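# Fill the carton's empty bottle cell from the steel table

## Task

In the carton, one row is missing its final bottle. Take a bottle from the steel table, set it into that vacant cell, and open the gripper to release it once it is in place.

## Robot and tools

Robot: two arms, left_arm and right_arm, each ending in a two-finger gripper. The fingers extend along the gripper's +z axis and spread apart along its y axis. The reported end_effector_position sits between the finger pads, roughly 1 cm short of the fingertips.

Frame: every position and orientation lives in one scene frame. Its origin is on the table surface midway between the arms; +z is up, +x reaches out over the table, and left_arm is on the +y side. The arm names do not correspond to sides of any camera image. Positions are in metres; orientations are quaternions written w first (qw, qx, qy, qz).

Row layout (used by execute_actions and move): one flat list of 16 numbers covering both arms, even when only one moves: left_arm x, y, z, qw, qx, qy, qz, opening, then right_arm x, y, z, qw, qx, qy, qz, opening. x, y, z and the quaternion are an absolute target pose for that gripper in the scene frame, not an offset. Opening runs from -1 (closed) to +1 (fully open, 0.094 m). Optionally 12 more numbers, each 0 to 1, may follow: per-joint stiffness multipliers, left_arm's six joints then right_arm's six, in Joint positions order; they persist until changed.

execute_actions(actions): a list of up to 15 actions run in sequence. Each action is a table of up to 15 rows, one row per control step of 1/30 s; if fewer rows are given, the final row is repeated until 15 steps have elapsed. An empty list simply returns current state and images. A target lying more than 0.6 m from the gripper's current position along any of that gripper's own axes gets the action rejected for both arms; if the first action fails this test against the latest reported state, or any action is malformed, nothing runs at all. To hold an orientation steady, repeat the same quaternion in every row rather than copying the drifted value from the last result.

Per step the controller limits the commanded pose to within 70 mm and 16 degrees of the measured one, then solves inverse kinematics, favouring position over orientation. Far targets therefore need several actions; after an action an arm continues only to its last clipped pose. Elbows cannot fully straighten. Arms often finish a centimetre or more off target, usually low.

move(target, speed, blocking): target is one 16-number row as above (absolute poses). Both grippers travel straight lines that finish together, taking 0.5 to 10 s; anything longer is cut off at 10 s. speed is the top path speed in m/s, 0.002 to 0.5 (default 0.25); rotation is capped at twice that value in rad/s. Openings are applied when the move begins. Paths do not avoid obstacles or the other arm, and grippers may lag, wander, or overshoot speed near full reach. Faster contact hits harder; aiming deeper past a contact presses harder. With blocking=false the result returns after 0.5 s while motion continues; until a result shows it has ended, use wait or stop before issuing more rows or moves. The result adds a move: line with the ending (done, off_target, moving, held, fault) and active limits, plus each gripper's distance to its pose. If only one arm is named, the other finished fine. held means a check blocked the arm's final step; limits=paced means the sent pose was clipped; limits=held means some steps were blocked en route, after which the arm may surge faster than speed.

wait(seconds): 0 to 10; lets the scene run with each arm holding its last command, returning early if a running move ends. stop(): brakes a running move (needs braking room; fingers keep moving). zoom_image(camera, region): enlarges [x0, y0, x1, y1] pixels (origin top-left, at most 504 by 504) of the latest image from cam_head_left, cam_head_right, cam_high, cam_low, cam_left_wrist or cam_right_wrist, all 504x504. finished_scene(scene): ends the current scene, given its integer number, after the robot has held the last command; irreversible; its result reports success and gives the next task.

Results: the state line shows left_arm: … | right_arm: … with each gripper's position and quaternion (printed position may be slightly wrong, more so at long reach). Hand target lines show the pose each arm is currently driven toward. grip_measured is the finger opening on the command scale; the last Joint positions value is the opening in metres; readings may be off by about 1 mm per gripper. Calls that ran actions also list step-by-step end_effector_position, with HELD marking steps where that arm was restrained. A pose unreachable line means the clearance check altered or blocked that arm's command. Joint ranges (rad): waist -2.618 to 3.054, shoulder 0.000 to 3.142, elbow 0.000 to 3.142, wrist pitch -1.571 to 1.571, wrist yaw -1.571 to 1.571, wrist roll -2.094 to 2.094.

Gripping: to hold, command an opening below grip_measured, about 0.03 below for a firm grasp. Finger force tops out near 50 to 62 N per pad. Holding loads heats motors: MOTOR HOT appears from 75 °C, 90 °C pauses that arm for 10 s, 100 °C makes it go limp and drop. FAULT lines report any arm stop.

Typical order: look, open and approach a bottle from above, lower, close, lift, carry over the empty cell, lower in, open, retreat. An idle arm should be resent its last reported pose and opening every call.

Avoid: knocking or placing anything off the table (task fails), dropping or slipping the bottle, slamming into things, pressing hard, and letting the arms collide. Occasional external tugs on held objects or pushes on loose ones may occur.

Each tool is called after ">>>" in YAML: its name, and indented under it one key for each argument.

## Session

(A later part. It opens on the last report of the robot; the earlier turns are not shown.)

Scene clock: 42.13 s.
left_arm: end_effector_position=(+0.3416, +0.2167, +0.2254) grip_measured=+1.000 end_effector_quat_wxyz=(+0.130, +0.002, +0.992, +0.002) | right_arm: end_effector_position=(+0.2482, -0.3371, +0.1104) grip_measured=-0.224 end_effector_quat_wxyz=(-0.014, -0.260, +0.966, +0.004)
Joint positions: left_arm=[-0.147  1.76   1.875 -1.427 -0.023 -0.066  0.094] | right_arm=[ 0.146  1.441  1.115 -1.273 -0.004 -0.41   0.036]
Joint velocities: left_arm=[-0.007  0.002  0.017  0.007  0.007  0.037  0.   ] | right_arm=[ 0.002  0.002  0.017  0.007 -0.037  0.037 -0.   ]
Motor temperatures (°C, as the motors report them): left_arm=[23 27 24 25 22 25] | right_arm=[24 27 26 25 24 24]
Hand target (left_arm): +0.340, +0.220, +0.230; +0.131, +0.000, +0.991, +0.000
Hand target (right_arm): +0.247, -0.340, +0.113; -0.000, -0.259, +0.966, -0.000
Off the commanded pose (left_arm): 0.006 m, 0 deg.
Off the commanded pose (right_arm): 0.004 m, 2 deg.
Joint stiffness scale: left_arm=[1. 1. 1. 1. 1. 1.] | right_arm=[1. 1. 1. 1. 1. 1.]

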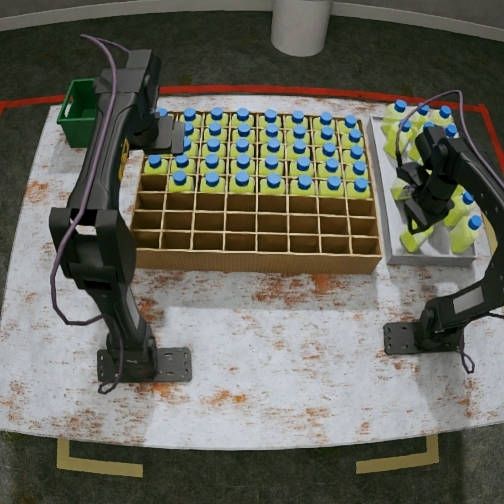

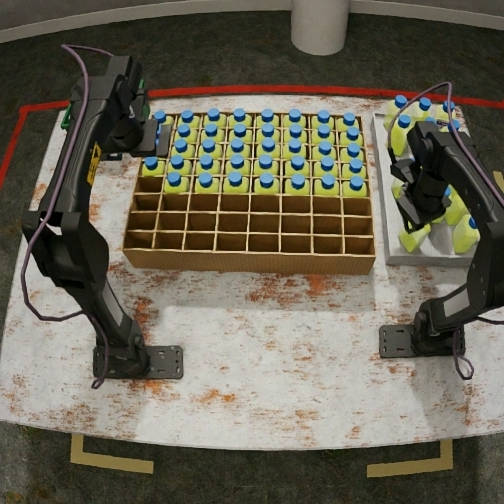

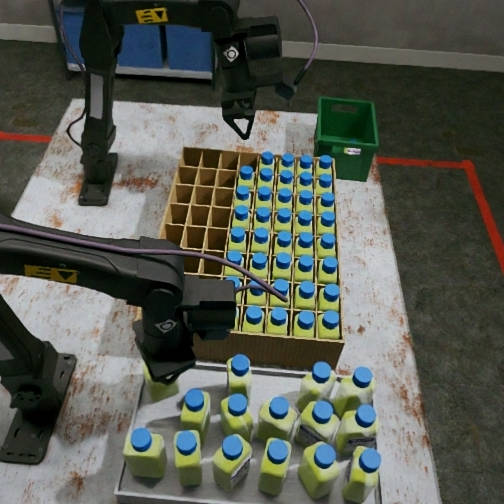

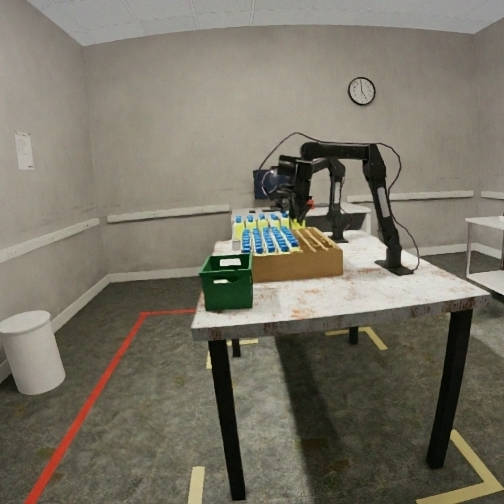

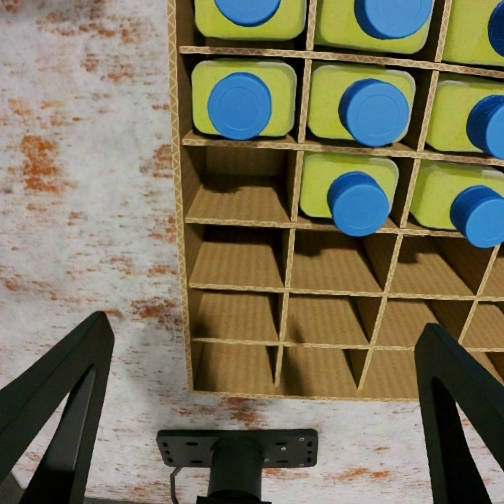

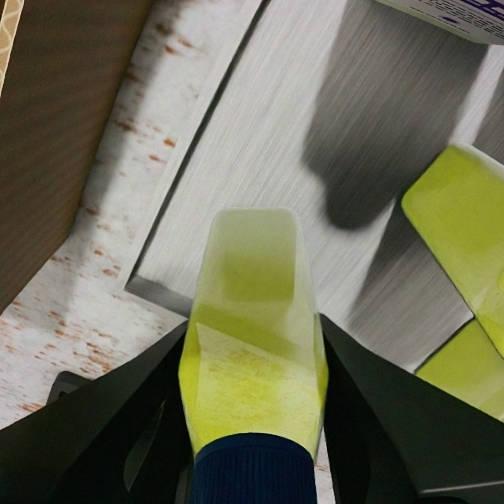

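>>> execute_actions:
  actions:
    - [ [0.34,0.22,0.23,0.1305,0,0.9914,0,1, 0.247,-0.340,0.1132,0,-0.2588,0.9659,0,-0.27], [0.34,0.22,0.23,0.1305,0,0.9914,0,1, 0.247,-0.340,0.1138,0,-0.2588,0.9659,0,-0.27], [0.34,0.22,0.23,0.1305,0,0.9914,0,1, 0.247,-0.340,0.1149,0,-0.2588,0.9659,0,-0.27], [0.34,0.22,0.23,0.1305,0,0.9914,0,1, 0.247,-0.340,0.1163,0,-0.2588,0.9659,0,-0.27], [0.34,0.22,0.23,0.1305,0,0.9914,0,1, 0.247,-0.340,0.1182,0,-0.2588,0.9659,0,-0.27], [0.34,0.22,0.23,0.1305,0,0.9914,0,1, 0.247,-0.340,0.1204,0,-0.2588,0.9659,0,-0.27], [0.34,0.22,0.23,0.1305,0,0.9914,0,1, 0.247,-0.340,0.1229,0,-0.2588,0.9659,0,-0.27], [0.34,0.22,0.23,0.1305,0,0.9914,0,1, 0.247,-0.340,0.1257,0,-0.2588,0.9659,0,-0.27], [0.34,0.22,0.23,0.1305,0,0.9914,0,1, 0.247,-0.340,0.1289,0,-0.2588,0.9659,0,-0.27], [0.34,0.22,0.23,0.1305,0,0.9914,0,1, 0.247,-0.340,0.1323,0,-0.2588,0.9659,0,-0.27], [0.34,0.22,0.23,0.1305,0,0.9914,0,1, 0.247,-0.340,0.1358,0,-0.2588,0.9659,0,-0.27], [0.34,0.22,0.23,0.1305,0,0.9914,0,1, 0.247,-0.340,0.1396,0,-0.2588,0.9659,0,-0.27], [0.34,0.22,0.23,0.1305,0,0.9914,0,1, 0.247,-0.340,0.1435,0,-0.2588,0.9659,0,-0.27], [0.34,0.22,0.23,0.1305,0,0.9914,0,1, 0.247,-0.340,0.1475,0,-0.2588,0.9659,0,-0.27], [0.34,0.22,0.23,0.1305,0,0.9914,0,1, 0.247,-0.340,0.1515,0,-0.2588,0.9659,0,-0.27] ]
    - [ [0.3399,0.2200,0.2300,0.1305,0,0.9914,0,1, 0.2469,-0.3399,0.1555,0,-0.2590,0.9659,0,-0.27], [0.3397,0.2201,0.2300,0.1305,0,0.9914,0,1, 0.2468,-0.3394,0.1595,0,-0.2597,0.9657,0,-0.27], [0.3393,0.2201,0.2299,0.1305,0,0.9914,0,1, 0.2465,-0.3387,0.1634,0,-0.2608,0.9654,0,-0.27], [0.3387,0.2202,0.2299,0.1305,0,0.9914,0,1, 0.2460,-0.3376,0.1672,0,-0.2624,0.9650,0,-0.27], [0.3380,0.2203,0.2298,0.1305,0,0.9914,0,1, 0.2455,-0.3363,0.1708,0,-0.2644,0.9644,0,-0.27], [0.3372,0.2205,0.2297,0.1305,0,0.9914,0,1, 0.2448,-0.3347,0.1741,0,-0.2667,0.9638,0,-0.27], [0.3362,0.2206,0.2296,0.1305,0,0.9914,0,1, 0.2441,-0.3327,0.1773,0,-0.2696,0.9630,0,-0.27], [0.3350,0.2208,0.2294,0.1305,0,0.9914,0,1, 0.2432,-0.3305,0.1801,0,-0.2728,0.9621,0,-0.27], [0.3337,0.2211,0.2293,0.1305,0,0.9914,0,1, 0.2422,-0.3281,0.1826,0,-0.2765,0.9610,0,-0.27], [0.3322,0.2213,0.2291,0.1305,0,0.9914,0,1, 0.2411,-0.3253,0.1848,0,-0.2807,0.9598,0,-0.27], [0.3306,0.2216,0.2290,0.1305,0,0.9914,0,1, 0.2399,-0.3223,0.1867,0,-0.2850,0.9585,0,-0.27], [0.3289,0.2219,0.2288,0.1305,0,0.9914,0,1, 0.2385,-0.3190,0.1881,0,-0.2900,0.9570,0,-0.27], [0.3270,0.2222,0.2286,0.1305,0,0.9914,0,1, 0.2371,-0.3154,0.1892,0,-0.2952,0.9554,0,-0.27], [0.3250,0.2225,0.2283,0.1305,0,0.9914,0,1, 0.2356,-0.3116,0.1898,0,-0.3009,0.9537,0,-0.27], [0.3228,0.2229,0.2281,0.1305,0,0.9914,0,1, 0.2339,-0.3075,0.1900,0,-0.3067,0.9518,0,-0.27] ]
    - [ [0.3205,0.2232,0.2278,0.1305,0,0.9914,0,1, 0.2322,-0.3032,0.19,0,-0.3130,0.9498,0,-0.27], [0.3181,0.2236,0.2276,0.1305,0,0.9914,0,1, 0.2304,-0.2987,0.19,0,-0.3198,0.9475,0,-0.27], [0.3156,0.2241,0.2273,0.1305,0,0.9914,0,1, 0.2284,-0.2939,0.19,0,-0.3267,0.9451,0,-0.27], [0.3130,0.2245,0.2270,0.1305,0,0.9914,0,1, 0.2264,-0.2889,0.19,0,-0.3340,0.9426,0,-0.27], [0.3102,0.2250,0.2267,0.1305,0,0.9914,0,1, 0.2243,-0.2838,0.19,0,-0.3414,0.9399,0,-0.27], [0.3074,0.2254,0.2264,0.1305,0,0.9914,0,1, 0.2222,-0.2784,0.19,0,-0.3492,0.9370,0,-0.27], [0.3044,0.2259,0.2260,0.1305,0,0.9914,0,1, 0.2199,-0.2728,0.19,0,-0.3572,0.9340,0,-0.27], [0.3014,0.2264,0.2257,0.1305,0,0.9914,0,1, 0.2176,-0.2670,0.19,0,-0.3655,0.9308,0,-0.27], [0.2982,0.2270,0.2254,0.1305,0,0.9914,0,1, 0.2152,-0.2611,0.19,0,-0.3740,0.9274,0,-0.27], [0.2950,0.2275,0.2250,0.1305,0,0.9914,0,1, 0.2128,-0.2550,0.19,0,-0.3827,0.9239,0,-0.27], [0.2917,0.2281,0.2246,0.1305,0,0.9914,0,1, 0.2102,-0.2488,0.19,0,-0.3915,0.9202,0,-0.27], [0.2883,0.2286,0.2243,0.1305,0,0.9914,0,1, 0.2077,-0.2424,0.19,0,-0.4005,0.9163,0,-0.27], [0.2849,0.2292,0.2239,0.1305,0,0.9914,0,1, 0.2050,-0.2359,0.19,0,-0.4098,0.9122,0,-0.27], [0.2814,0.2298,0.2235,0.1305,0,0.9914,0,1, 0.2024,-0.2293,0.19,0,-0.4190,0.9080,0,-0.27], [0.2778,0.2304,0.2231,0.1305,0,0.9914,0,1, 0.1997,-0.2225,0.19,0,-0.4283,0.9036,0,-0.27] ]
    - [ [0.2742,0.2310,0.2227,0.1305,0,0.9914,0,1, 0.1969,-0.2157,0.19,0,-0.4379,0.8990,0,-0.27], [0.2706,0.2316,0.2223,0.1305,0,0.9914,0,1, 0.1941,-0.2088,0.19,0,-0.4473,0.8944,0,-0.27], [0.2669,0.2322,0.2219,0.1305,0,0.9914,0,1, 0.1913,-0.2019,0.19,0,-0.4570,0.8895,0,-0.27], [0.2631,0.2328,0.2215,0.1305,0,0.9914,0,1, 0.1885,-0.1948,0.19,0,-0.4665,0.8845,0,-0.27], [0.2594,0.2334,0.2210,0.1305,0,0.9914,0,1, 0.1857,-0.1878,0.19,0,-0.4761,0.8794,0,-0.27], [0.2557,0.2341,0.2206,0.1305,0,0.9914,0,1, 0.1828,-0.1807,0.19,0,-0.4857,0.8741,0,-0.27], [0.2519,0.2347,0.2202,0.1305,0,0.9914,0,1, 0.1799,-0.1736,0.19,0,-0.4953,0.8687,0,-0.27], [0.2481,0.2353,0.2198,0.1305,0,0.9914,0,1, 0.1771,-0.1664,0.19,0,-0.5047,0.8633,0,-0.27], [0.2443,0.2359,0.2194,0.1305,0,0.9914,0,1, 0.1742,-0.1593,0.19,0,-0.5141,0.8577,0,-0.27], [0.2406,0.2366,0.2190,0.1305,0,0.9914,0,1, 0.1713,-0.1522,0.19,0,-0.5235,0.8520,0,-0.27], [0.2369,0.2372,0.2185,0.1305,0,0.9914,0,1, 0.1685,-0.1452,0.19,0,-0.5327,0.8463,0,-0.27], [0.2331,0.2378,0.2181,0.1305,0,0.9914,0,1, 0.1657,-0.1381,0.19,0,-0.5419,0.8405,0,-0.27], [0.2294,0.2384,0.2177,0.1305,0,0.9914,0,1, 0.1629,-0.1312,0.19,0,-0.5509,0.8346,0,-0.27], [0.2258,0.2390,0.2173,0.1305,0,0.9914,0,1, 0.1601,-0.1243,0.19,0,-0.5596,0.8288,0,-0.27], [0.2222,0.2396,0.2169,0.1305,0,0.9914,0,1, 0.1573,-0.1175,0.19,0,-0.5684,0.8228,0,-0.27] ]
    - [ [0.2186,0.2402,0.2165,0.1305,0,0.9914,0,1, 0.1546,-0.1107,0.19,0,-0.5769,0.8168,0,-0.27], [0.2151,0.2408,0.2161,0.1305,0,0.9914,0,1, 0.1520,-0.1041,0.19,0,-0.5851,0.8110,0,-0.27], [0.2117,0.2414,0.2157,0.1305,0,0.9914,0,1, 0.1493,-0.0976,0.19,0,-0.5933,0.8050,0,-0.27], [0.2083,0.2419,0.2154,0.1305,0,0.9914,0,1, 0.1468,-0.0912,0.19,0,-0.6011,0.7992,0,-0.27], [0.2050,0.2425,0.2150,0.1305,0,0.9914,0,1, 0.1443,-0.0850,0.19,0,-0.6088,0.7934,0,-0.27], [0.2018,0.2430,0.2146,0.1305,0,0.9914,0,1, 0.1418,-0.0789,0.19,0,-0.6162,0.7876,0,-0.27], [0.1986,0.2436,0.2143,0.1305,0,0.9914,0,1, 0.1394,-0.0730,0.1898,0,-0.6233,0.7820,0,-0.27], [0.1956,0.2441,0.2140,0.1305,0,0.9914,0,1, 0.1371,-0.0672,0.1894,0,-0.6303,0.7764,0,-0.27], [0.1926,0.2446,0.2136,0.1305,0,0.9914,0,1, 0.1348,-0.0616,0.1886,0,-0.6369,0.7710,0,-0.27], [0.1898,0.2450,0.2133,0.1305,0,0.9914,0,1, 0.1327,-0.0562,0.1875,0,-0.6433,0.7656,0,-0.27], [0.1870,0.2455,0.2130,0.1305,0,0.9914,0,1, 0.1306,-0.0511,0.1861,0,-0.6493,0.7605,0,-0.27], [0.1844,0.2459,0.2127,0.1305,0,0.9914,0,1, 0.1286,-0.0461,0.1844,0,-0.6551,0.7555,0,-0.27], [0.1819,0.2464,0.2124,0.1305,0,0.9914,0,1, 0.1266,-0.0413,0.1824,0,-0.6608,0.7506,0,-0.27], [0.1795,0.2468,0.2122,0.1305,0,0.9914,0,1, 0.1248,-0.0368,0.1802,0,-0.6660,0.7459,0,-0.27], [0.1772,0.2471,0.2119,0.1305,0,0.9914,0,1, 0.1231,-0.0325,0.1777,0,-0.6710,0.7415,0,-0.27] ]
    - [ [0.1750,0.2475,0.2117,0.1305,0,0.9914,0,1, 0.1214,-0.0284,0.1749,0,-0.6755,0.7374,0,-0.27], [0.1730,0.2478,0.2114,0.1305,0,0.9914,0,1, 0.1199,-0.0246,0.1720,0,-0.6798,0.7334,0,-0.27], [0.1711,0.2481,0.2112,0.1305,0,0.9914,0,1, 0.1185,-0.0210,0.1688,0,-0.6838,0.7297,0,-0.27], [0.1694,0.2484,0.2110,0.1305,0,0.9914,0,1, 0.1171,-0.0177,0.1655,0,-0.6876,0.7261,0,-0.27], [0.1678,0.2487,0.2109,0.1305,0,0.9914,0,1, 0.1159,-0.0147,0.1620,0,-0.6909,0.7230,0,-0.27], [0.1663,0.2489,0.2107,0.1305,0,0.9914,0,1, 0.1148,-0.0119,0.1584,0,-0.6940,0.7200,0,-0.27], [0.1650,0.2492,0.2106,0.1305,0,0.9914,0,1, 0.1138,-0.0095,0.1546,0,-0.6968,0.7173,0,-0.27], [0.1638,0.2494,0.2104,0.1305,0,0.9914,0,1, 0.1129,-0.0073,0.1508,0,-0.6992,0.7150,0,-0.27], [0.1628,0.2495,0.2103,0.1305,0,0.9914,0,1, 0.1122,-0.0053,0.1469,0,-0.7013,0.7129,0,-0.27], [0.1620,0.2497,0.2102,0.1305,0,0.9914,0,1, 0.1115,-0.0037,0.1430,0,-0.7030,0.7112,0,-0.27], [0.1613,0.2498,0.2101,0.1305,0,0.9914,0,1, 0.1110,-0.0024,0.1390,0,-0.7045,0.7097,0,-0.27], [0.1607,0.2499,0.2101,0.1305,0,0.9914,0,1, 0.1105,-0.0013,0.1351,0,-0.7056,0.7086,0,-0.27], [0.1603,0.2499,0.2100,0.1305,0,0.9914,0,1, 0.1102,-0.0006,0.1312,0,-0.7065,0.7077,0,-0.27], [0.1601,0.2500,0.2100,0.1305,0,0.9914,0,1, 0.1101,-0.0001,0.1274,0,-0.7070,0.7072,0,-0.27], [0.16,0.25,0.21,0.1305,0,0.9914,0,1, 0.11,0,0.1236,0,-0.7071,0.7071,0,-0.27] ]
    - [ [0.16,0.25,0.21,0.1305,0,0.9914,0,1, 0.11,0,0.1200,0,-0.7071,0.7071,0,-0.27], [0.16,0.25,0.21,0.1305,0,0.9914,0,1, 0.11,0,0.1165,0,-0.7071,0.7071,0,-0.27], [0.16,0.25,0.21,0.1305,0,0.9914,0,1, 0.11,0,0.1132,0,-0.7071,0.7071,0,-0.27], [0.16,0.25,0.21,0.1305,0,0.9914,0,1, 0.11,0,0.1100,0,-0.7071,0.7071,0,-0.27], [0.16,0.25,0.21,0.1305,0,0.9914,0,1, 0.11,0,0.1071,0,-0.7071,0.7071,0,-0.27], [0.16,0.25,0.21,0.1305,0,0.9914,0,1, 0.11,0,0.1043,0,-0.7071,0.7071,0,-0.27], [0.16,0.25,0.21,0.1305,0,0.9914,0,1, 0.11,0,0.1018,0,-0.7071,0.7071,0,-0.27], [0.16,0.25,0.21,0.1305,0,0.9914,0,1, 0.11,0,0.0996,0,-0.7071,0.7071,0,-0.27], [0.16,0.25,0.21,0.1305,0,0.9914,0,1, 0.11,0,0.0976,0,-0.7071,0.7071,0,-0.27], [0.16,0.25,0.21,0.1305,0,0.9914,0,1, 0.11,0,0.0959,0,-0.7071,0.7071,0,-0.27], [0.16,0.25,0.21,0.1305,0,0.9914,0,1, 0.11,0,0.0945,0,-0.7071,0.7071,0,-0.27], [0.16,0.25,0.21,0.1305,0,0.9914,0,1, 0.11,0,0.0934,0,-0.7071,0.7071,0,-0.27], [0.16,0.25,0.21,0.1305,0,0.9914,0,1, 0.11,0,0.0926,0,-0.7071,0.7071,0,-0.27], [0.16,0.25,0.21,0.1305,0,0.9914,0,1, 0.11,0,0.0922,0,-0.7071,0.7071,0,-0.27], [0.16,0.25,0.21,0.1305,0,0.9914,0,1, 0.11,0,0.0920,0,-0.7071,0.7071,0,-0.27] ]

Scene clock: 74.67 s.
left_arm: end_effector_position=(+0.1677, +0.2495, +0.2121) grip_measured=+1.000 end_effector_quat_wxyz=(+0.136, +0.002, +0.991, +0.004) | right_arm: end_effector_position=(+0.1098, -0.0049, +0.0977) grip_measured=-0.222 end_effector_quat_wxyz=(+0.010, +0.702, -0.712, +0.000)
Joint positions: left_arm=[-0.014  1.085  1.249 -1.462  0.01   0.063  0.094] | right_arm=[ 1.35   1.976  1.676 -1.287 -0.009 -0.238  0.037]
Joint velocities: left_arm=[-0.017 -0.022  0.002 -0.007 -0.037  0.007  0.   ] | right_arm=[-0.012 -0.007 -0.056  0.168  0.007 -0.037  0.   ]
Motor temperatures (°C, as the motors report them): left_arm=[23 27 25 25 22 25] | right_arm=[24 27 26 25 24 24]
Hand target (left_arm): +0.160, +0.250, +0.210; +0.130, -0.000, +0.991, +0.000
Hand target (right_arm): +0.110, +0.001, +0.092; +0.000, +0.707, -0.707, +0.000
Off the commanded pose (left_arm): 0.008 m, 1 deg.
Off the commanded pose (right_arm): 0.008 m, 1 deg.
Joint stiffness scale: left_arm=[1. 1. 1. 1. 1. 1.] | right_arm=[1. 1. 1. 1. 1. 1.]
Step readings (end_effector_position; steps 1 to 15: 1st action; 16 to 30: 2nd action; 31 to 45: 3rd action; 46 to 60: 4th action; 61 to 75: 5th action; 76 to 90: 6th action; 91 to 105: 7th action):
0: left_arm (+0.3416, +0.2167, +0.2254) | right_arm (+0.2482, -0.3371, +0.1104)
1: left_arm (+0.3416, +0.2167, +0.2254) | right_arm (+0.2482, -0.3371, +0.1104)
2: left_arm (+0.3416, +0.2167, +0.2254) | right_arm (+0.2482, -0.3371, +0.1104)
4: left_arm (+0.3416, +0.2167, +0.2254) | right_arm (+0.2482, -0.3371, +0.1104)
8: left_arm (+0.3416, +0.2167, +0.2254) | right_arm (+0.2476, -0.3372, +0.1104)
15: left_arm (+0.3416, +0.2167, +0.2254) | right_arm (+0.2462, -0.3374, +0.1248)
16: left_arm (+0.3416, +0.2167, +0.2254) | right_arm (+0.2476, -0.3372, +0.1290)
17: left_arm (+0.3416, +0.2167, +0.2254) | right_arm (+0.2489, -0.3371, +0.1334)
19: left_arm (+0.3416, +0.2167, +0.2254) | right_arm (+0.2512, -0.3368, +0.1422)
23: left_arm (+0.3416, +0.2167, +0.2254) | right_arm (+0.2520, -0.3346, +0.1575)
30: left_arm (+0.3304, +0.2175, +0.2266) | right_arm (+0.2423, -0.3152, +0.1715)
31: left_arm (+0.3279, +0.2177, +0.2267) | right_arm (+0.2401, -0.3113, +0.1721)
32: left_arm (+0.3254, +0.2184, +0.2267) | right_arm (+0.2376, -0.3073, +0.1727)
34: left_arm (+0.3202, +0.2199, +0.2263) | right_arm (+0.2328, -0.2985, +0.1738)
38: left_arm (+0.3088, +0.2226, +0.2245) | right_arm (+0.2229, -0.2783, +0.1748)
45: left_arm (+0.2860, +0.2263, +0.2215) | right_arm (+0.2022, -0.2369, +0.1786)
46: left_arm (+0.2825, +0.2270, +0.2212) | right_arm (+0.1992, -0.2304, +0.1803)
47: left_arm (+0.2792, +0.2277, +0.2211) | right_arm (+0.1961, -0.2239, +0.1822)
49: left_arm (+0.2723, +0.2291, +0.2209) | right_arm (+0.1897, -0.2108, +0.1853)
53: left_arm (+0.2581, +0.2318, +0.2198) | right_arm (+0.1782, -0.1833, +0.1863)
60: left_arm (+0.2339, +0.2363, +0.2170) | right_arm (+0.1589, -0.1350, +0.1834)
61: left_arm (+0.2307, +0.2369, +0.2169) | right_arm (+0.1563, -0.1281, +0.1833)
62: left_arm (+0.2276, +0.2377, +0.2168) | right_arm (+0.1537, -0.1213, +0.1835)
64: left_arm (+0.2218, +0.2392, +0.2168) | right_arm (+0.1485, -0.1075, +0.1838)
68: left_arm (+0.2099, +0.2416, +0.2161) | right_arm (+0.1397, -0.0811, +0.1839)
75: left_arm (+0.1906, +0.2452, +0.2139) | right_arm (+0.1254, -0.0442, +0.1772)
76: left_arm (+0.1882, +0.2456, +0.2137) | right_arm (+0.1235, -0.0406, +0.1748)
77: left_arm (+0.1860, +0.2462, +0.2138) | right_arm (+0.1213, -0.0375, +0.1719)
79: left_arm (+0.1820, +0.2472, +0.2136) | right_arm (+0.1174, -0.0324, +0.1654)
83: left_arm (+0.1752, +0.2484, +0.2131) | right_arm (+0.1117, -0.0233, +0.1518)
90: left_arm (+0.1686, +0.2493, +0.2123) | right_arm (+0.1097, -0.0064, +0.1353)
91: left_arm (+0.1682, +0.2494, +0.2121) | right_arm (+0.1095, -0.0060, +0.1319)
92: left_arm (+0.1680, +0.2495, +0.2122) | right_arm (+0.1095, -0.0062, +0.1281)
94: left_arm (+0.1678, +0.2496, +0.2121) | right_arm (+0.1091, -0.0076, +0.1198)
98: left_arm (+0.1677, +0.2496, +0.2121) | right_arm (+0.1087, -0.0091, +0.1072)
105: end_effector_position above

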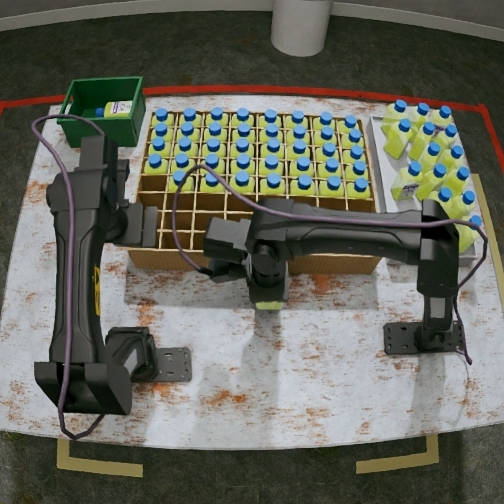

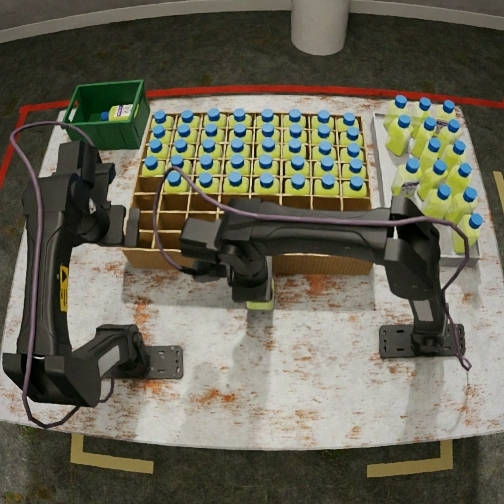

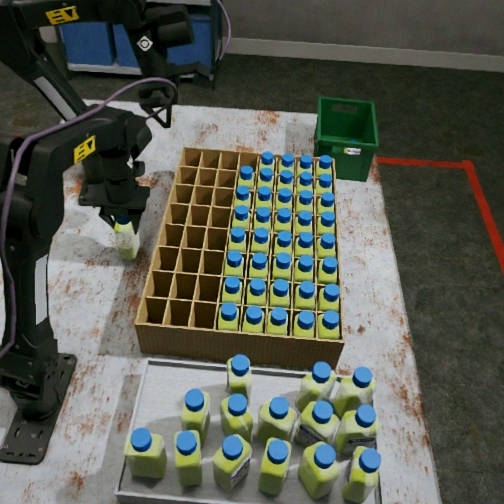

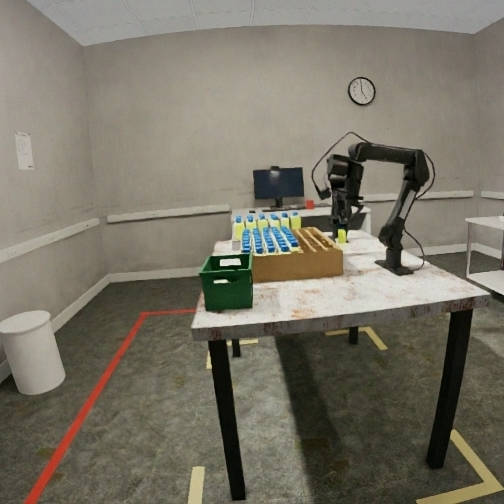

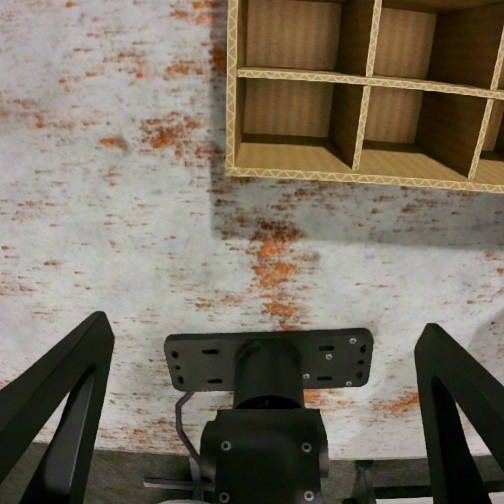

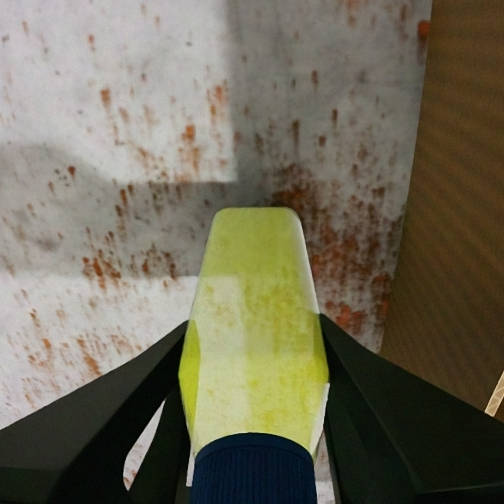

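>>> wait:
  seconds: 0

>>> zoom_image:
  camera: "cam_low"
  region: [290, 170, 400, 270]

>>> zoom_image:
  camera: "cam_high"
  region: [60, 170, 200, 290]

Scene clock: 75.17 s.
left_arm: end_effector_position=(+0.1676, +0.2495, +0.2121) grip_measured=+1.000 end_effector_quat_wxyz=(+0.136, +0.002, +0.991, +0.003) | right_arm: end_effector_position=(+0.1110, -0.0004, +0.0971) grip_measured=-0.222 end_effector_quat_wxyz=(+0.001, +0.703, -0.712, -0.005)
Joint positions: left_arm=[-0.014  1.085  1.249 -1.462  0.01   0.063  0.094] | right_arm=[ 1.35   1.976  1.674 -1.266 -0.009 -0.238  0.037]
Joint velocities: left_arm=[-0.007 -0.002 -0.002 -0.037 -0.007 -0.051  0.   ] | right_arm=[-0.017 -0.002  0.012  0.022 -0.081 -0.007  0.   ]
Motor temperatures (°C, as the motors report them): left_arm=[23 27 24 25 22 25] | right_arm=[24 27 26 25 24 24]
Hand target (left_arm): +0.160, +0.250, +0.210; +0.130, -0.000, +0.991, +0.000
Hand target (right_arm): +0.110, +0.001, +0.092; +0.000, +0.707, -0.707, +0.000
Off the commanded pose (left_arm): 0.008 m, 1 deg.
Off the commanded pose (right_arm): 0.005 m, 1 deg.
Joint stiffness scale: left_arm=[1. 1. 1. 1. 1. 1.] | right_arm=[1. 1. 1. 1. 1. 1.]

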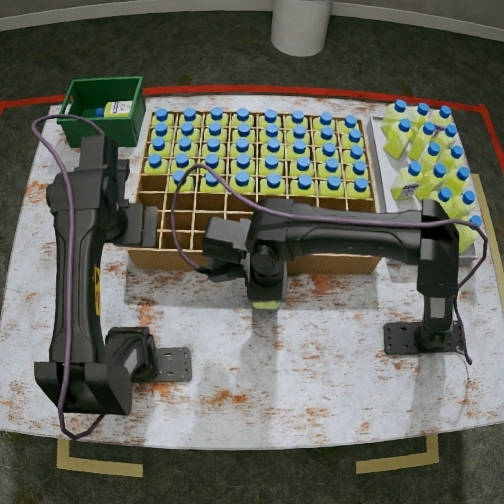

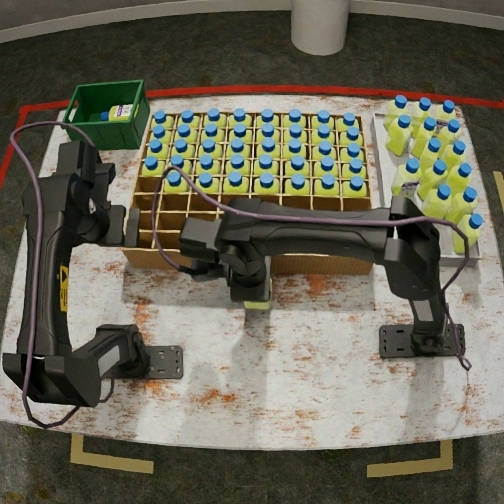

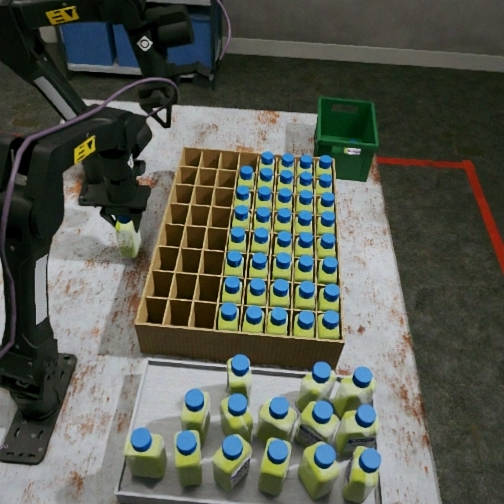

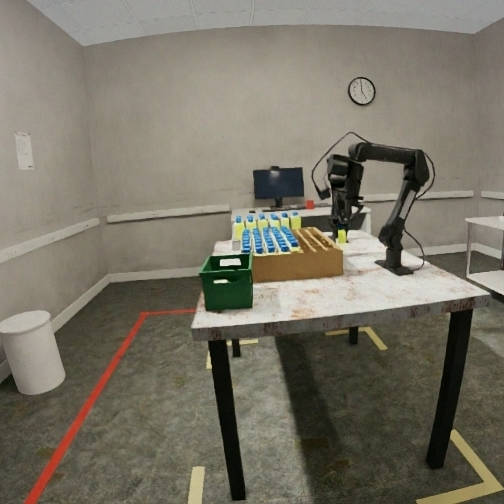

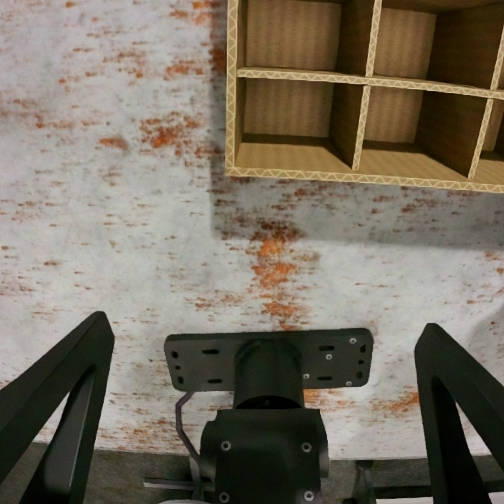

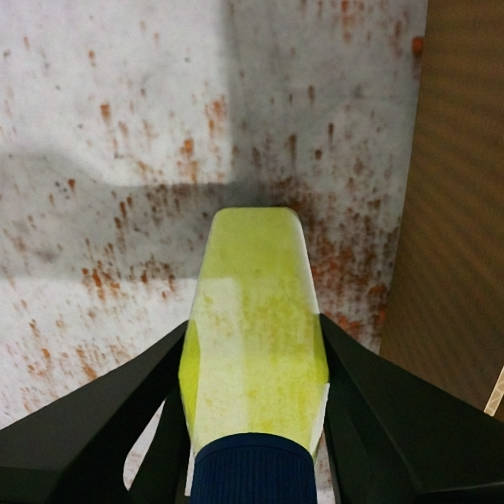

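Region (290, 170, 400, 270) of cam_low's 504x504 image, scaled by 4.582, with more detail than that image has; it fills the top 458 rows of this view, and the rest is white.

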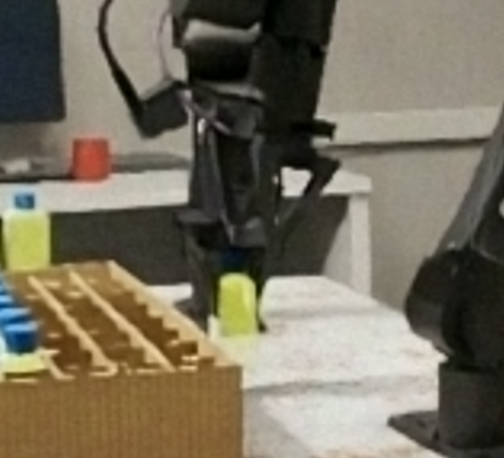

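Region (60, 170, 200, 290) of cam_high's 504x504 image, scaled by 3.600, with more detail than that image has; it fills the top 432 rows of this view, and the rest is white.

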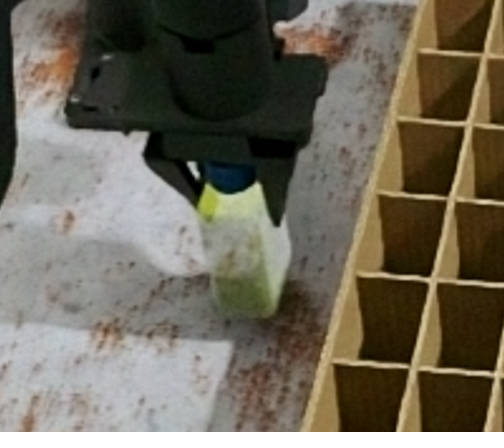

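>>> move:
  target: [0.16, 0.25, 0.21, 0.1305, 0, 0.9914, 0, 1, 0.11, 0.0, 0.068, 0, -0.7071, 0.7071, 0, -0.27]
  speed: 0.06

>>> zoom_image:
  camera: "cam_high"
  region: [60, 170, 200, 290]

>>> zoom_image:
  camera: "cam_low"
  region: [290, 170, 400, 270]

Scene clock: 83.00 s.
left_arm: end_effector_position=(+0.1676, +0.2495, +0.2121) grip_measured=+1.000 end_effector_quat_wxyz=(+0.136, +0.002, +0.991, +0.003) | right_arm: end_effector_position=(+0.1103, -0.0027, +0.0731) grip_measured=-0.223 end_effector_quat_wxyz=(+0.006, +0.703, -0.711, -0.002)
Joint positions: left_arm=[-0.014  1.085  1.249 -1.462  0.01   0.063  0.094] | right_arm=[ 1.351  1.987  1.593 -1.185 -0.009 -0.238  0.037]
Joint velocities: left_arm=[ 0.002 -0.002  0.002  0.007 -0.037 -0.037  0.   ] | right_arm=[-0.007  0.007  0.002 -0.037 -0.007 -0.022  0.   ]
Motor temperatures (°C, as the motors report them): left_arm=[23 26 24 25 22 25] | right_arm=[24 27 26 25 24 24]
Hand target (left_arm): +0.160, +0.250, +0.210; +0.130, -0.000, +0.991, +0.000
Hand target (right_arm): +0.110, +0.001, +0.068; +0.000, +0.707, -0.707, -0.000
Off the commanded pose (left_arm): 0.008 m, 1 deg.
Off the commanded pose (right_arm): 0.006 m, 1 deg.
Joint stiffness scale: left_arm=[1. 1. 1. 1. 1. 1.] | right_arm=[1. 1. 1. 1. 1. 1.]
move: done

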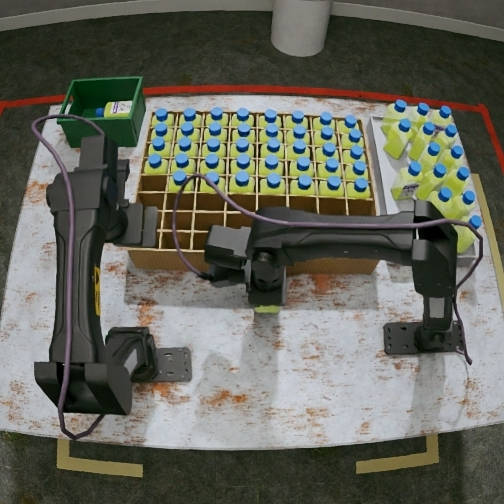

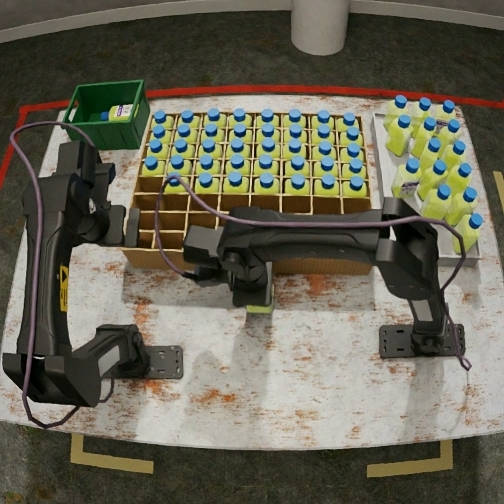

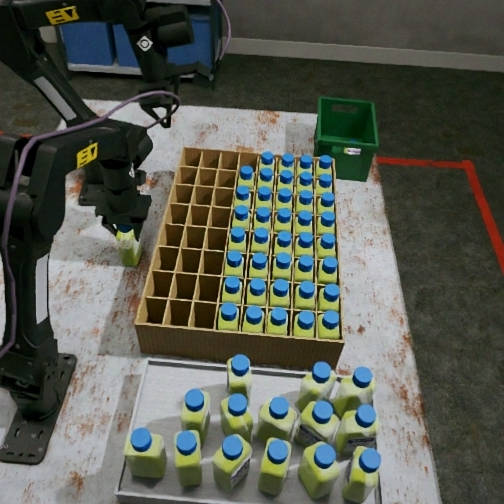

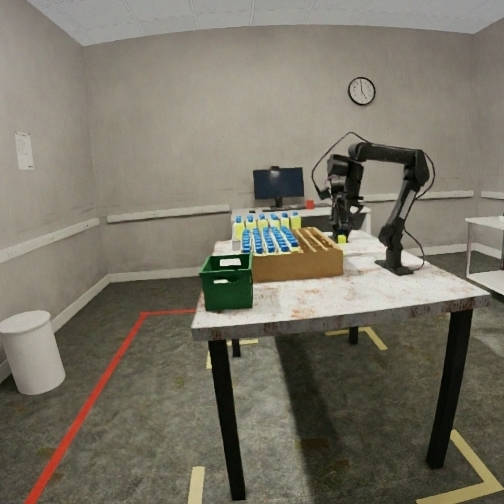

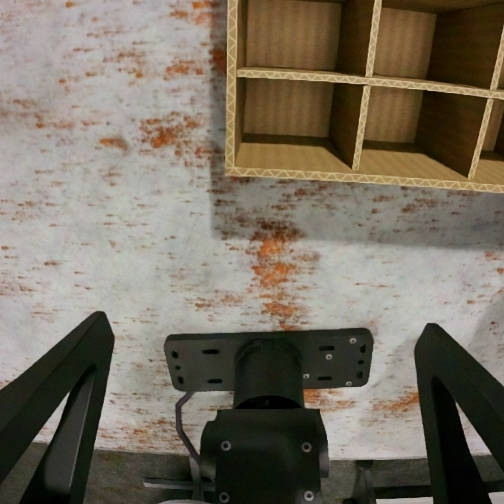

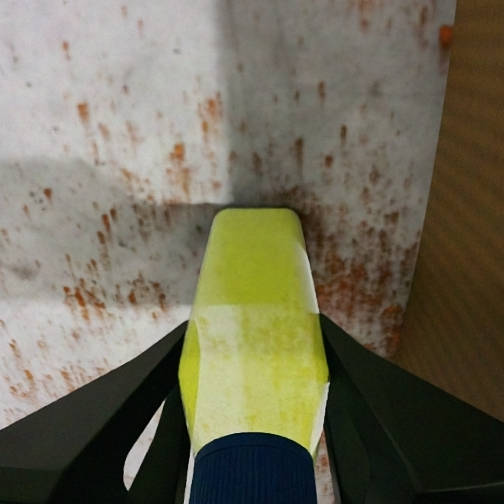

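Region (60, 170, 200, 290) of cam_high's 504x504 image, scaled by 3.600, with more detail than that image has; it fills the top 432 rows of this view, and the rest is white.

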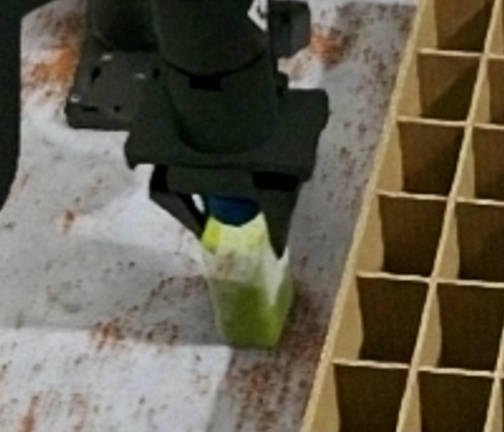

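Region (290, 170, 400, 270) of cam_low's 504x504 image, scaled by 4.582, with more detail than that image has; it fills the top 458 rows of this view, and the rest is white.

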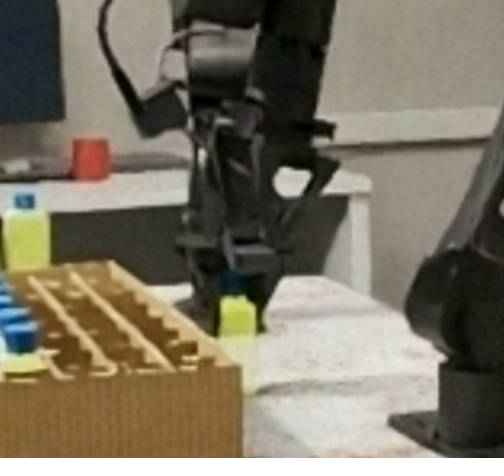

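>>> execute_actions:
  actions:
    - [ [0.16,0.25,0.21,0.1305,0,0.9914,0,1, 0.11,0,0.0678,0,-0.7071,0.7071,0,-0.27], [0.16,0.25,0.21,0.1305,0,0.9914,0,1, 0.11,0,0.0674,0,-0.7071,0.7071,0,-0.27], [0.16,0.25,0.21,0.1305,0,0.9914,0,1, 0.11,0,0.0668,0,-0.7071,0.7071,0,-0.27], [0.16,0.25,0.21,0.1305,0,0.9914,0,1, 0.11,0,0.0661,0,-0.7071,0.7071,0,-0.27], [0.16,0.25,0.21,0.1305,0,0.9914,0,1, 0.11,0,0.0653,0,-0.7071,0.7071,0,-0.27], [0.16,0.25,0.21,0.1305,0,0.9914,0,1, 0.11,0,0.0645,0,-0.7071,0.7071,0,-0.27], [0.16,0.25,0.21,0.1305,0,0.9914,0,1, 0.11,0,0.0638,0,-0.7071,0.7071,0,-0.27], [0.16,0.25,0.21,0.1305,0,0.9914,0,1, 0.11,0,0.0632,0,-0.7071,0.7071,0,-0.27], [0.16,0.25,0.21,0.1305,0,0.9914,0,1, 0.11,0,0.0627,0,-0.7071,0.7071,0,-0.27], [0.16,0.25,0.21,0.1305,0,0.9914,0,1, 0.11,0,0.0625,0,-0.7071,0.7071,0,-0.27] ]

Scene clock: 85.93 s.
left_arm: end_effector_position=(+0.1676, +0.2495, +0.2121) grip_measured=+1.000 end_effector_quat_wxyz=(+0.136, +0.002, +0.991, +0.003) | right_arm: end_effector_position=(+0.1103, -0.0027, +0.0726) grip_measured=-0.223 end_effector_quat_wxyz=(+0.006, +0.703, -0.711, -0.002)
Joint positions: left_arm=[-0.014  1.085  1.249 -1.462  0.01   0.063  0.094] | right_arm=[ 1.351  1.987  1.591 -1.183 -0.009 -0.238  0.037]
Joint velocities: left_arm=[ 0.022  0.002 -0.007 -0.022 -0.007 -0.037  0.   ] | right_arm=[ 0.007  0.002 -0.012 -0.022 -0.037  0.051 -0.001]
Motor temperatures (°C, as the motors report them): left_arm=[23 26 24 25 22 25] | right_arm=[24 28 26 25 24 24]
Hand target (left_arm): +0.160, +0.250, +0.210; +0.130, +0.000, +0.991, +0.000
Hand target (right_arm): +0.110, -0.000, +0.063; +0.001, +0.707, -0.707, +0.000
Off the commanded pose (left_arm): 0.008 m, 1 deg.
Off the commanded pose (right_arm): 0.010 m, 1 deg.
Joint stiffness scale: left_arm=[1. 1. 1. 1. 1. 1.] | right_arm=[1. 1. 1. 1. 1. 1.]
Step readings (end_effector_position):
0: left_arm (+0.1676, +0.2495, +0.2121) | right_arm (+0.1103, -0.0027, +0.0731)
1: left_arm (+0.1676, +0.2495, +0.2121) | right_arm (+0.1103, -0.0027, +0.0731)
2: left_arm (+0.1676, +0.2495, +0.2121) | right_arm (+0.1103, -0.0027, +0.0731)
4: left_arm (+0.1676, +0.2495, +0.2121) | right_arm (+0.1103, -0.0027, +0.0731)
8: left_arm (+0.1676, +0.2495, +0.2121) | right_arm (+0.1103, -0.0026, +0.0731)
15: end_effector_position above

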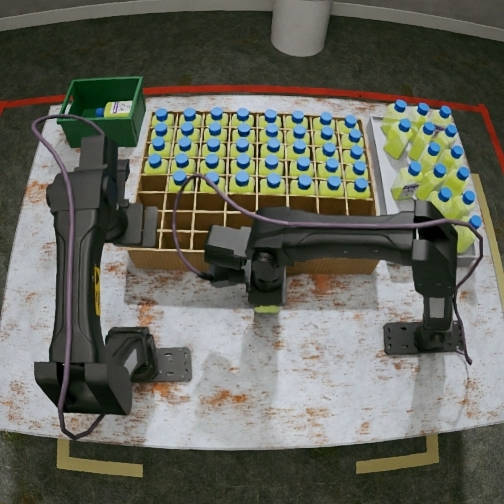

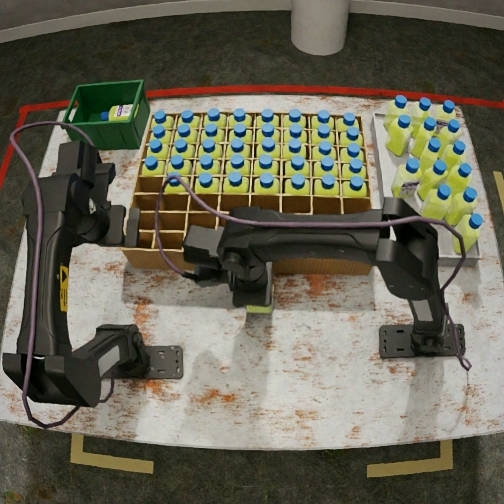

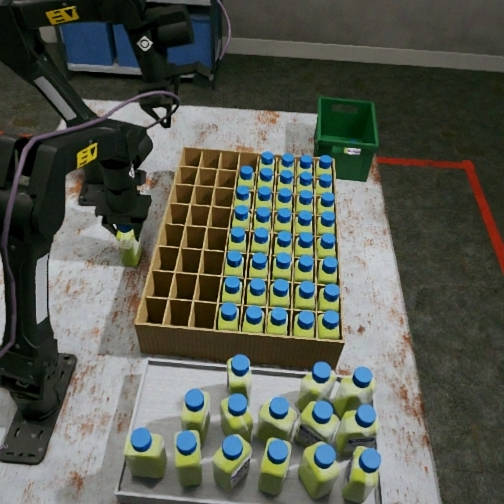

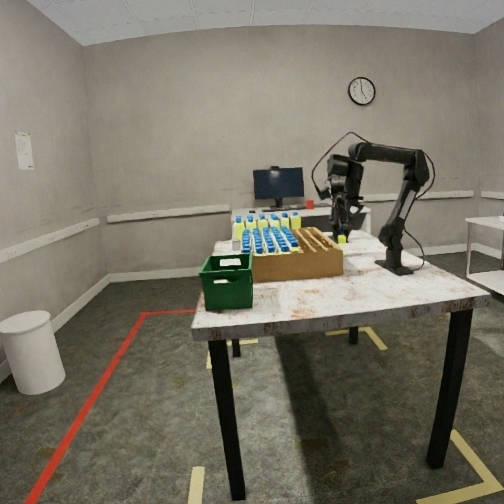

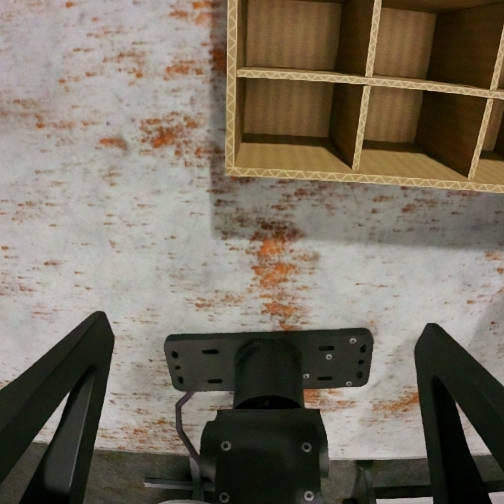

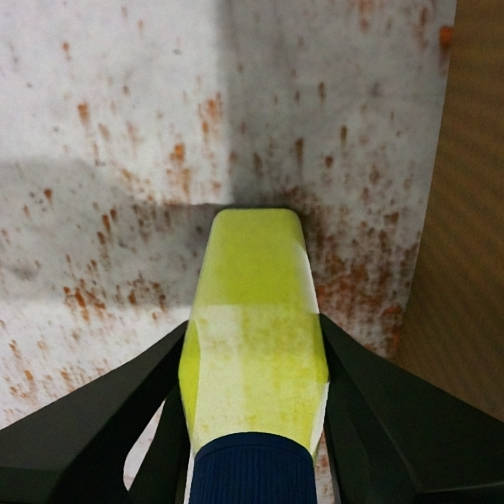

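>>> wait:
  seconds: 0

Scene clock: 86.13 s.
left_arm: end_effector_position=(+0.1676, +0.2495, +0.2121) grip_measured=+1.000 end_effector_quat_wxyz=(+0.136, +0.002, +0.991, +0.003) | right_arm: end_effector_position=(+0.1103, -0.0027, +0.0726) grip_measured=-0.223 end_effector_quat_wxyz=(+0.006, +0.703, -0.711, -0.002)
Joint positions: left_arm=[-0.014  1.085  1.249 -1.462  0.01   0.063  0.094] | right_arm=[ 1.351  1.987  1.591 -1.183 -0.009 -0.238  0.037]
Joint velocities: left_arm=[ 0.007  0.002 -0.007  0.022  0.066  0.051  0.   ] | right_arm=[-0.007 -0.007  0.017 -0.037  0.007 -0.037 -0.001]
Motor temperatures (°C, as the motors report them): left_arm=[23 26 24 25 22 25] | right_arm=[24 28 26 25 24 24]
Hand target (left_arm): +0.160, +0.250, +0.210; +0.130, +0.000, +0.991, +0.000
Hand target (right_arm): +0.110, -0.000, +0.063; +0.001, +0.707, -0.707, +0.000
Off the commanded pose (left_arm): 0.008 m, 1 deg.
Off the commanded pose (right_arm): 0.010 m, 1 deg.
Joint stiffness scale: left_arm=[1. 1. 1. 1. 1. 1.] | right_arm=[1. 1. 1. 1. 1. 1.]

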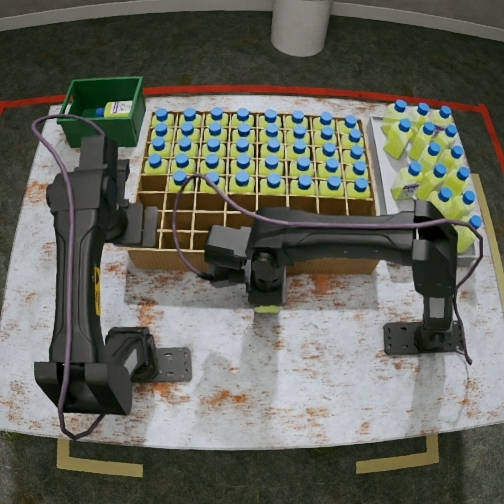

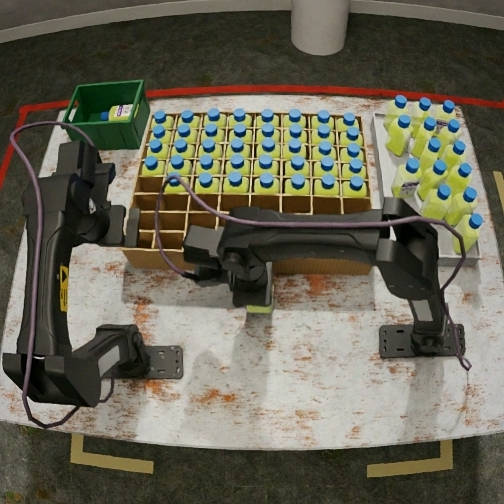

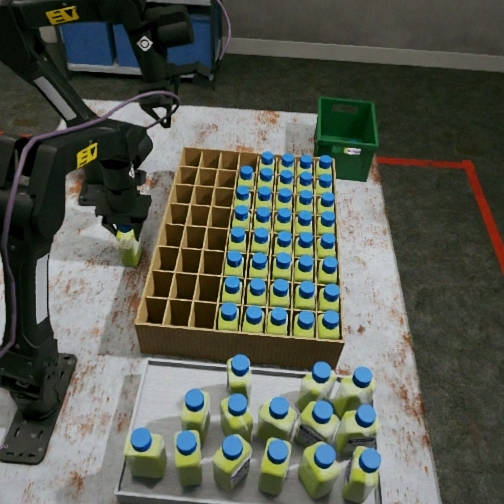

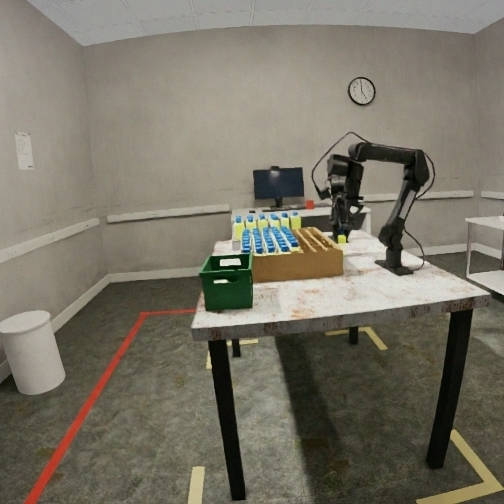

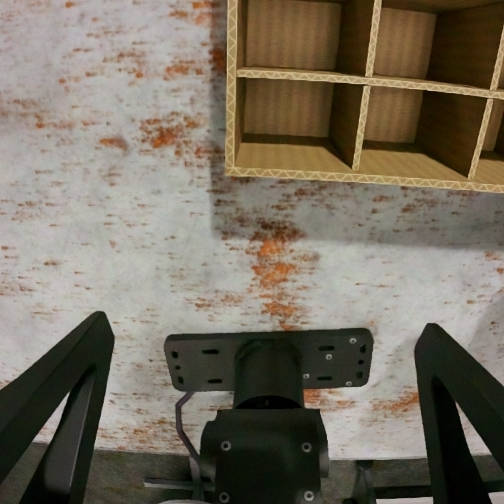

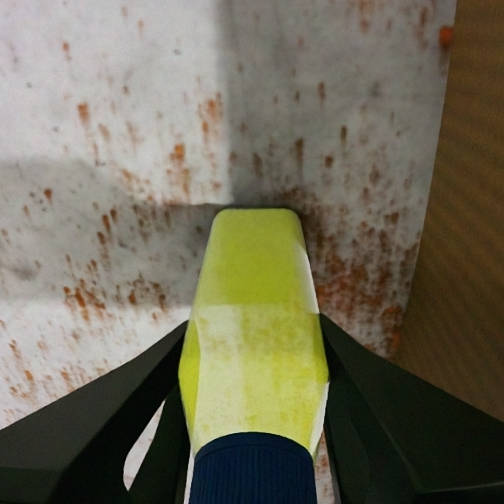

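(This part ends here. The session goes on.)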